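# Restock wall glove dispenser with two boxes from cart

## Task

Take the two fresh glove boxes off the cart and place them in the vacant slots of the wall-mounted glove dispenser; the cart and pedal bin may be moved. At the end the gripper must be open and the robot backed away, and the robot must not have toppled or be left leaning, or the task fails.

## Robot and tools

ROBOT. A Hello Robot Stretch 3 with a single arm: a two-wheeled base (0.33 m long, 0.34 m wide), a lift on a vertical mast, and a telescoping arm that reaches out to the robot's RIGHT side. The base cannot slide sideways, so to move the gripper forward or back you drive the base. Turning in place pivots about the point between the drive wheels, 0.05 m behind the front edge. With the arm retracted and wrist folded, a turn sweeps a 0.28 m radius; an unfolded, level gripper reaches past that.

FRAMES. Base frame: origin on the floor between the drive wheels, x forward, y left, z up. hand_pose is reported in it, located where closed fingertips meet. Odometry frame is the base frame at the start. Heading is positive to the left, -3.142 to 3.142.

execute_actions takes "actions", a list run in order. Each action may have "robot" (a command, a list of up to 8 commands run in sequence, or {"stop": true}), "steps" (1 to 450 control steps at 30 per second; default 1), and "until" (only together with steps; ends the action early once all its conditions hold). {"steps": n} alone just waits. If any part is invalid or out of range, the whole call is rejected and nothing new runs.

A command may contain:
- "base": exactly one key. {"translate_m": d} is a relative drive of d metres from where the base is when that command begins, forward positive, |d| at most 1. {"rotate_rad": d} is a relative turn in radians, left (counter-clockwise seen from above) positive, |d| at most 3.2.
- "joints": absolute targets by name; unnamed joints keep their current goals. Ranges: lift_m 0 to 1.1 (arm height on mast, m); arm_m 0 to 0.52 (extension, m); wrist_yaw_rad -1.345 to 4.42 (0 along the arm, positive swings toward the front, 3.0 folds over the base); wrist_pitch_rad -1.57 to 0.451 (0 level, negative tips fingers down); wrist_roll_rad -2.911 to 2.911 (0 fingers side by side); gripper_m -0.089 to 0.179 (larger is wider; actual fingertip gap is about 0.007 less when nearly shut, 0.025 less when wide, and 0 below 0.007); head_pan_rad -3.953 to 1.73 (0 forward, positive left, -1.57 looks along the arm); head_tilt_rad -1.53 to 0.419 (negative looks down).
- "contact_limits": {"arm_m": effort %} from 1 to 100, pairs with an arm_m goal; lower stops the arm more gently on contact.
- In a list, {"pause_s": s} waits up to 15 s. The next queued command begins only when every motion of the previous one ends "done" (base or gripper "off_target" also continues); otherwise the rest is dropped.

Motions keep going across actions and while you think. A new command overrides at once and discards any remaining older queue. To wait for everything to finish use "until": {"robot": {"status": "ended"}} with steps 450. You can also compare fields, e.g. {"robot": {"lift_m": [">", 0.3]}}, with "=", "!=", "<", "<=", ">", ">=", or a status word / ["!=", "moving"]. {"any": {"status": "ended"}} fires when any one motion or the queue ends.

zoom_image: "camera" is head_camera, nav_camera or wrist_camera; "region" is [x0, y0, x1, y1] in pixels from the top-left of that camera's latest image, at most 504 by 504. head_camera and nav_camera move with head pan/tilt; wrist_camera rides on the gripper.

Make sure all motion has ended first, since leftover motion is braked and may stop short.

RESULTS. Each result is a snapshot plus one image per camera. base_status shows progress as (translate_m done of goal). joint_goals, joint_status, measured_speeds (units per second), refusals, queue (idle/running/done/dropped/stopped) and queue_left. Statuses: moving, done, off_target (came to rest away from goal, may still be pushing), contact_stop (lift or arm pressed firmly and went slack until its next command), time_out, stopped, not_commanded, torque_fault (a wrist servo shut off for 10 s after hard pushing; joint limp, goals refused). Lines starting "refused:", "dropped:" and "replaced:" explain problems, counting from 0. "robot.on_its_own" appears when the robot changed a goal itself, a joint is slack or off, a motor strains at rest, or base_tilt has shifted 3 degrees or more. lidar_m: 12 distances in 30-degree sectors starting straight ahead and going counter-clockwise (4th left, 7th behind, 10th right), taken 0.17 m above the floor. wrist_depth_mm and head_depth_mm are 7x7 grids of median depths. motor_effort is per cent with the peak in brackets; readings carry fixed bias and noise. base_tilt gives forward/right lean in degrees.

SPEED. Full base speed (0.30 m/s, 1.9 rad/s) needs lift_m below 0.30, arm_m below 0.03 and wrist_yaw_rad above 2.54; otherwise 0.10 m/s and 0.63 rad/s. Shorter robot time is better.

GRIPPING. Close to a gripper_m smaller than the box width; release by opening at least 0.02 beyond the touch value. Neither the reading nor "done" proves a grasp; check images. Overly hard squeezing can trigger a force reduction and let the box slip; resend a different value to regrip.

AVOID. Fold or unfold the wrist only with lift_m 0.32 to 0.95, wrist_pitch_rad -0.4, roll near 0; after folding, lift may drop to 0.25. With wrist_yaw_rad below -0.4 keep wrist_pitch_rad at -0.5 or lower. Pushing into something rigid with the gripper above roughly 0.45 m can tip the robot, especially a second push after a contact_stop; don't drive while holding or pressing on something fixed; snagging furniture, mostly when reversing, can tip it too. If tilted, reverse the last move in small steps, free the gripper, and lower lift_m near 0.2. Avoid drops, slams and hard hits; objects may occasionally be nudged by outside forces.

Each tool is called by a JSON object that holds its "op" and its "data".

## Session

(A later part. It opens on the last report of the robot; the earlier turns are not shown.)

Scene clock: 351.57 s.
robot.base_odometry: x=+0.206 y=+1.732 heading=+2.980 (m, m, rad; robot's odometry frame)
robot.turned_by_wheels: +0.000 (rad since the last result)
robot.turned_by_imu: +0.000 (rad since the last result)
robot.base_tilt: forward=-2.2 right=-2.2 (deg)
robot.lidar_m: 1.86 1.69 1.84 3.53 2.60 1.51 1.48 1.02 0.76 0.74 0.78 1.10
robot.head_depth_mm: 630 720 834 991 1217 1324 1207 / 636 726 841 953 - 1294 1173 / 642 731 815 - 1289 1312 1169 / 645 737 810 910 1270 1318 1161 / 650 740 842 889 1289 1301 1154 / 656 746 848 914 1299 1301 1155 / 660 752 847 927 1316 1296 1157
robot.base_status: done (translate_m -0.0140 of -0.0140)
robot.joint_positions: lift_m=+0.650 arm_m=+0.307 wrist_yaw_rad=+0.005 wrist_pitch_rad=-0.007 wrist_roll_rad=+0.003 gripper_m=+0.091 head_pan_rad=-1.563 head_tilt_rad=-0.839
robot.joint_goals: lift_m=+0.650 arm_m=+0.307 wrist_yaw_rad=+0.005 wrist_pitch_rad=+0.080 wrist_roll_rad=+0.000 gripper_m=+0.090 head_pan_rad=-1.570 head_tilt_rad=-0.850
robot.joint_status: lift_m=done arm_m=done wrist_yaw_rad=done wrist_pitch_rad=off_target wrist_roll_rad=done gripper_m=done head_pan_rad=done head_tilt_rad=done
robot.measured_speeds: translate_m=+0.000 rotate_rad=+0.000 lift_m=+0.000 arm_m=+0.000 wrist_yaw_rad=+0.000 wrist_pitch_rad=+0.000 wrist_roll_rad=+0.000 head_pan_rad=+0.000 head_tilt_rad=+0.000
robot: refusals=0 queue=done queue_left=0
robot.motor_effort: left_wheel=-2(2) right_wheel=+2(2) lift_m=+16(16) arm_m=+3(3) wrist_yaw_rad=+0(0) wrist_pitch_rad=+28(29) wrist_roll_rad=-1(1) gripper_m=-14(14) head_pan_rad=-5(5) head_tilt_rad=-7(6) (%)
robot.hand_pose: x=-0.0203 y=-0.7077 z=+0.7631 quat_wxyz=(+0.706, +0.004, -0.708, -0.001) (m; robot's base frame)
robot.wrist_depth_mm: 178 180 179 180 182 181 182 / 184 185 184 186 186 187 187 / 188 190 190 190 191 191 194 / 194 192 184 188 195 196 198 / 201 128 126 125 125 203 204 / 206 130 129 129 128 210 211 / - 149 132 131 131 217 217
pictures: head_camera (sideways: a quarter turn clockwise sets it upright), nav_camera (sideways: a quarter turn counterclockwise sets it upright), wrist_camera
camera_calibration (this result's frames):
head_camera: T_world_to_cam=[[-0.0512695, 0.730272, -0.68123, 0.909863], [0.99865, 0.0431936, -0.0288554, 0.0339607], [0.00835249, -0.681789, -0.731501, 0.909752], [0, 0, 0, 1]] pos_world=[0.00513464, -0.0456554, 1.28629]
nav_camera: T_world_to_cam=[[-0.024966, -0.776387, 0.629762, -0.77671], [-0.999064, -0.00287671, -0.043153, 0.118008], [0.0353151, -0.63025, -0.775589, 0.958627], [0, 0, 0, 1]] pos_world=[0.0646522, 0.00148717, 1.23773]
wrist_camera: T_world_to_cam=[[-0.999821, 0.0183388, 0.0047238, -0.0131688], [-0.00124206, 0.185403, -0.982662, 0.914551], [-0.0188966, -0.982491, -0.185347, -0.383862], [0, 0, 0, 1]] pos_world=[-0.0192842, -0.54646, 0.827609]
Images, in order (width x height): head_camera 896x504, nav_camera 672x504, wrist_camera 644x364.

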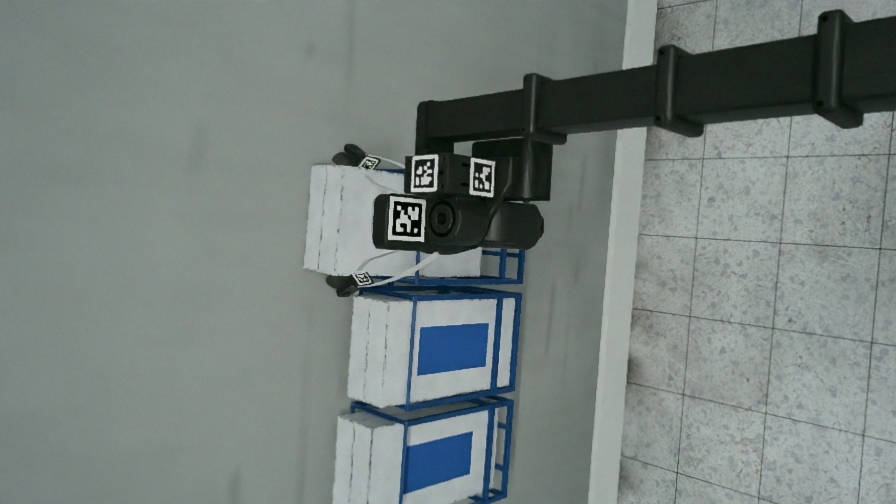

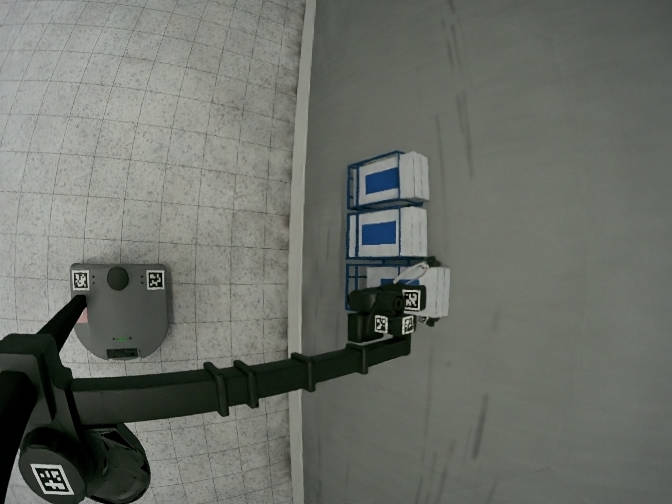

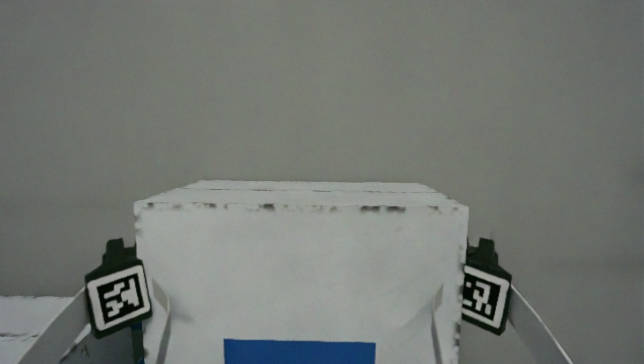

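{"op": "execute_actions", "data": {"actions": [{"robot":{"joints":{"lift_m":0.64}},"steps":60,"until":{"robot":{"status":"ended"}}},{"robot":{"joints":{"gripper_m":0.158}},"steps":30},{"robot":[{"joints":{"lift_m":0.69,"wrist_pitch_rad":-0.1}},{"joints":{"arm_m":0.0}}],"steps":200,"until":{"robot":{"status":"ended"}}}]}}

Scene clock: 357.80 s.
robot.base_odometry: x=+0.206 y=+1.732 heading=+2.980 (m, m, rad; robot's odometry frame)
robot.turned_by_wheels: +0.000 (rad since the last result)
robot.turned_by_imu: -0.002 (rad since the last result)
robot.base_tilt: forward=-2.2 right=-2.2 (deg)
robot.lidar_m: 1.86 1.69 1.84 3.54 2.61 1.51 1.48 1.02 0.76 0.74 0.78 1.09
robot.head_depth_mm: 633 722 836 989 1222 1324 - / 638 725 837 998 1232 1319 - / 643 732 836 923 1253 1315 - / 646 733 835 871 1271 1327 1165 / 651 743 842 885 1297 1305 1156 / 655 749 847 912 1299 1302 1159 / 660 756 842 924 1333 1289 1153
robot.base_status: done (translate_m -0.0140 of -0.0140)
robot.joint_positions: lift_m=+0.689 arm_m=+0.000 wrist_yaw_rad=+0.004 wrist_pitch_rad=-0.118 wrist_roll_rad=+0.003 gripper_m=+0.158 head_pan_rad=-1.563 head_tilt_rad=-0.839
robot.joint_goals: lift_m=+0.690 arm_m=+0.000 wrist_yaw_rad=+0.005 wrist_pitch_rad=-0.100 wrist_roll_rad=+0.000 gripper_m=+0.158 head_pan_rad=-1.570 head_tilt_rad=-0.850
robot.joint_status: lift_m=done arm_m=done wrist_yaw_rad=done wrist_pitch_rad=done wrist_roll_rad=done gripper_m=done head_pan_rad=done head_tilt_rad=done
robot.measured_speeds: translate_m=+0.000 rotate_rad=+0.000 lift_m=+0.000 arm_m=+0.000 wrist_yaw_rad=+0.000 wrist_pitch_rad=+0.000 wrist_roll_rad=+0.000 head_pan_rad=+0.000 head_tilt_rad=+0.000
robot: refusals=0 queue=done queue_left=0
robot.motor_effort: left_wheel=-2(2) right_wheel=+2(2) lift_m=+29(30) arm_m=-3(3) wrist_yaw_rad=+1(0) wrist_pitch_rad=+6(26) wrist_roll_rad=-1(1) gripper_m=+0(82) head_pan_rad=-5(5) head_tilt_rad=-7(7) (%)
robot.hand_pose: x=-0.0203 y=-0.3969 z=+0.7742 quat_wxyz=(+0.705, +0.043, -0.706, -0.040) (m; robot's base frame)
robot.wrist_depth_mm: 454 462 456 456 461 467 467 / 474 472 466 470 484 476 481 / 491 493 494 495 505 510 500 / 432 436 426 437 532 535 525 / 447 434 440 438 548 538 542 / 469 460 463 460 577 - 580 / 616 501 482 490 614 625 609
pictures: head_camera (sideways: a quarter turn clockwise sets it upright), nav_camera (sideways: a quarter turn counterclockwise sets it upright), wrist_camera
camera_calibration (this result's frames):
head_camera: T_world_to_cam=[[-0.0512697, 0.730282, -0.681219, 0.90985], [0.99865, 0.0431943, -0.0288549, 0.0339601], [0.00835257, -0.681779, -0.73151, 0.909765], [0, 0, 0, 1]] pos_world=[0.00513465, -0.0456552, 1.28629]
nav_camera: T_world_to_cam=[[-0.0249658, -0.776396, 0.629751, -0.776696], [-0.999064, -0.00287636, -0.043153, 0.118008], [0.0353152, -0.630239, -0.775597, 0.958638], [0, 0, 0, 1]] pos_world=[0.0646522, 0.00148807, 1.23773]
wrist_camera: T_world_to_cam=[[-0.999815, 0.017806, 0.00723815, -0.0211311], [-0.00170409, 0.292977, -0.956118, 0.889904], [-0.0191452, -0.955954, -0.292893, 0.0172898], [0, 0, 0, 1]] pos_world=[-0.0192797, -0.243817, 0.85607]
Images, in order (width x height): head_camera 896x504, nav_camera 672x504, wrist_camera 644x364.

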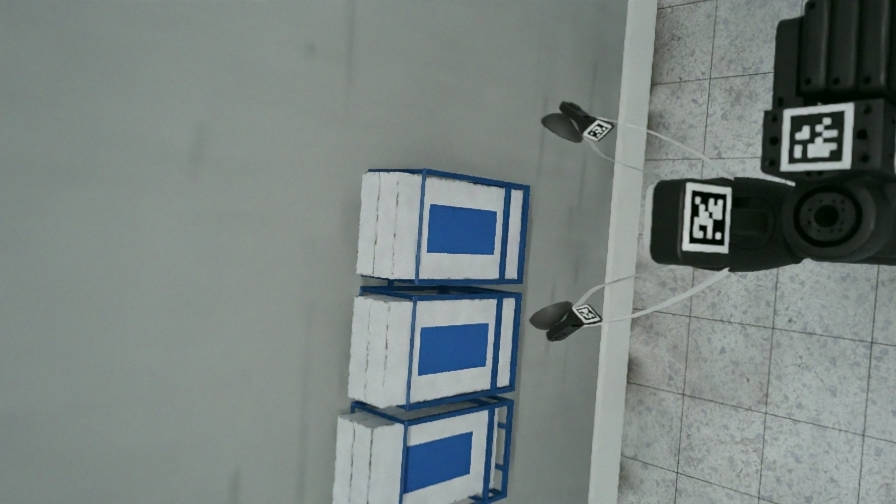

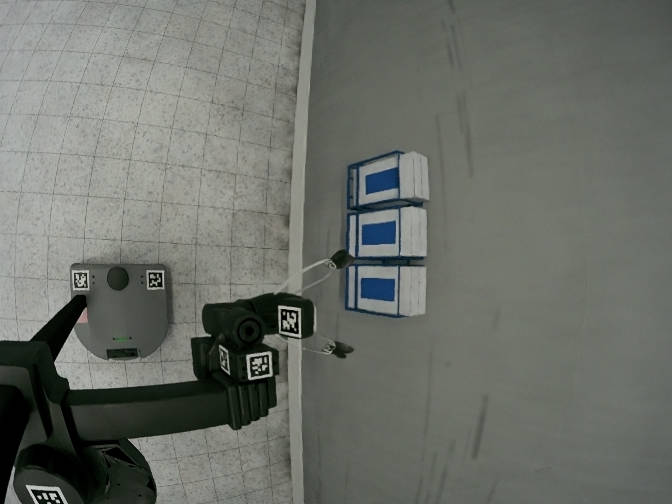

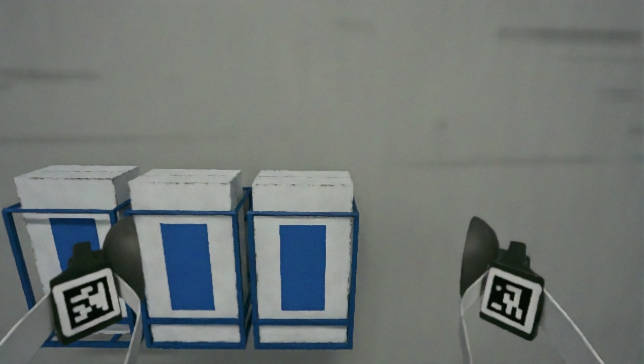

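{"op": "execute_actions", "data": {"actions": [{"robot":[{"joints":{"wrist_pitch_rad":-0.4,"gripper_m":0.05},"base":{"translate_m":-0.25}},{"joints":{"wrist_yaw_rad":3.0}}],"steps":300,"until":{"robot":{"status":"ended"}}}]}}

{"op": "finished_scene", "data": {"scene": 1}}

Scene clock: 364.40 s.
robot.base_odometry: x=+0.453 y=+1.692 heading=+2.980 (m, m, rad; robot's odometry frame)
robot.turned_by_wheels: +0.000 (rad since the last result)
robot.turned_by_imu: -0.002 (rad since the last result)
robot.base_tilt: forward=-2.2 right=-2.3 (deg)
robot.lidar_m: 2.11 1.89 2.20 3.55 2.26 1.25 1.23 1.01 0.76 0.74 0.77 1.08
robot.head_depth_mm: 628 710 821 982 1204 1325 - / 630 717 828 990 1218 1310 - / 634 721 838 999 1239 1315 - / 640 728 842 1007 1254 1314 - / 644 736 855 1023 1272 1330 - / 647 739 842 907 1288 1295 1154 / 651 747 846 896 1303 1301 1149
robot.base_status: done (translate_m -0.2500 of -0.2500)
robot.joint_positions: lift_m=+0.689 arm_m=+0.000 wrist_yaw_rad=+2.997 wrist_pitch_rad=-0.415 wrist_roll_rad=+0.003 gripper_m=+0.050 head_pan_rad=-1.563 head_tilt_rad=-0.839
robot.joint_goals: lift_m=+0.690 arm_m=+0.000 wrist_yaw_rad=+3.000 wrist_pitch_rad=-0.400 wrist_roll_rad=+0.000 gripper_m=+0.050 head_pan_rad=-1.570 head_tilt_rad=-0.850
robot.joint_status: lift_m=done arm_m=done wrist_yaw_rad=done wrist_pitch_rad=done wrist_roll_rad=done gripper_m=done head_pan_rad=done head_tilt_rad=done
robot.measured_speeds: translate_m=+0.000 rotate_rad=+0.000 lift_m=+0.000 arm_m=+0.000 wrist_yaw_rad=+0.000 wrist_pitch_rad=+0.000 wrist_roll_rad=+0.000 head_pan_rad=+0.000 head_tilt_rad=+0.000
robot: refusals=0 queue=done queue_left=0
robot.motor_effort: left_wheel=-2(6) right_wheel=+2(4) lift_m=+29(29) arm_m=-3(3) wrist_yaw_rad=+3(3) wrist_pitch_rad=+5(8) wrist_roll_rad=-1(1) gripper_m=+0(83) head_pan_rad=-5(5) head_tilt_rad=-7(7) (%)
robot.hand_pose: x=+0.0112 y=+0.0772 z=+0.7029 quat_wxyz=(+0.196, +0.701, +0.095, +0.679) (m; robot's base frame)
robot.wrist_depth_mm: - - - - - - - / - - - - - - - / - - - - - - - / - - - - - - - / - - - - - - - / - - - - - - - / 896 894 875 908 878 937 924
pictures: head_camera (sideways: a quarter turn clockwise sets it upright), nav_camera (sideways: a quarter turn counterclockwise sets it upright), wrist_camera
camera_calibration (this result's frames):
head_camera: T_world_to_cam=[[-0.0512695, 0.730282, -0.681219, 0.90985], [0.99865, 0.043194, -0.0288549, 0.0339601], [0.00835241, -0.681779, -0.731511, 0.909765], [0, 0, 0, 1]] pos_world=[0.00513464, -0.0456552, 1.28629]
nav_camera: T_world_to_cam=[[-0.024966, -0.776396, 0.629751, -0.776695], [-0.999064, -0.00287611, -0.043153, 0.118008], [0.035315, -0.630239, -0.775597, 0.958639], [0, 0, 0, 1]] pos_world=[0.0646522, 0.00148808, 1.23773]
wrist_camera: T_world_to_cam=[[0.986423, -0.163673, 0.0134706, -0.0101797], [-0.0805914, -0.553907, -0.828669, 0.659632], [0.143092, 0.816332, -0.559577, 0.499109], [0, 0, 0, 1]] pos_world=[-0.00821663, -0.0437302, 0.826043]
Images, in order (width x height): head_camera 896x504, nav_camera 672x504, wrist_camera 644x364.

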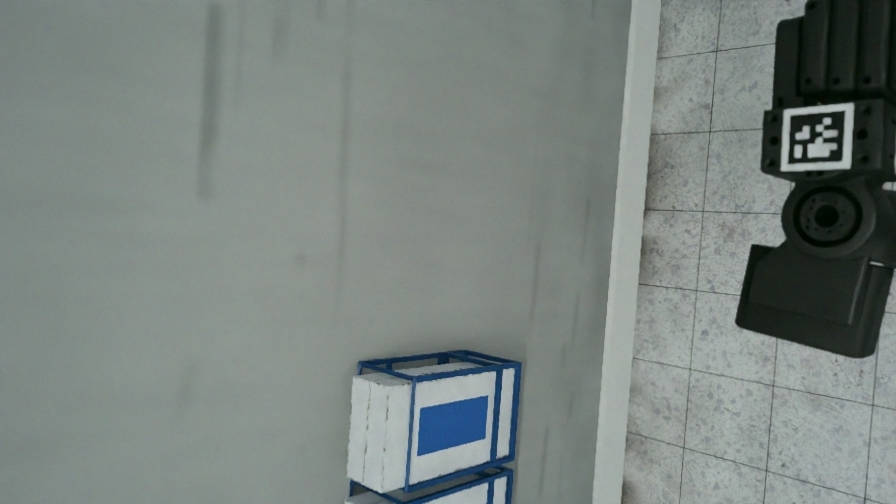

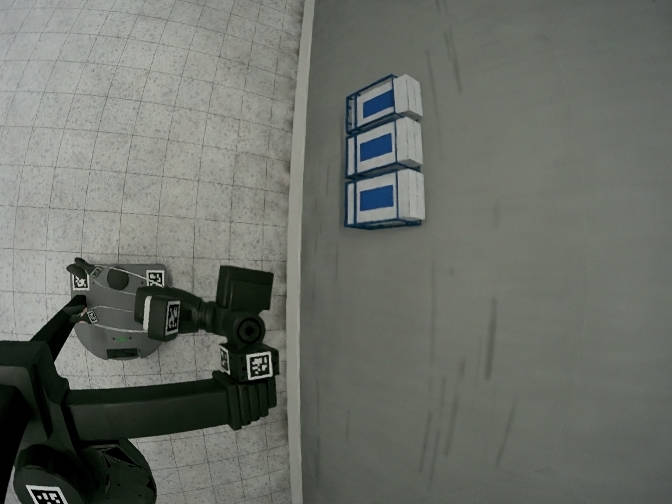

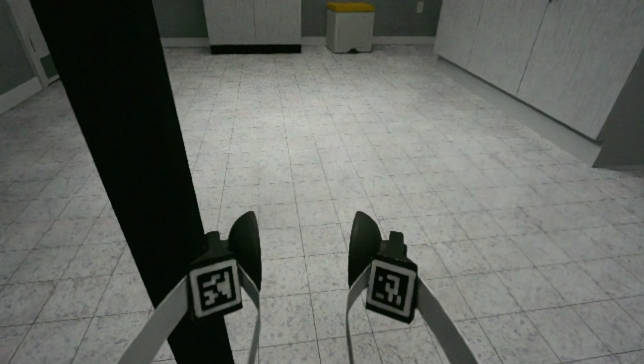

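The scene is finished: the task was done.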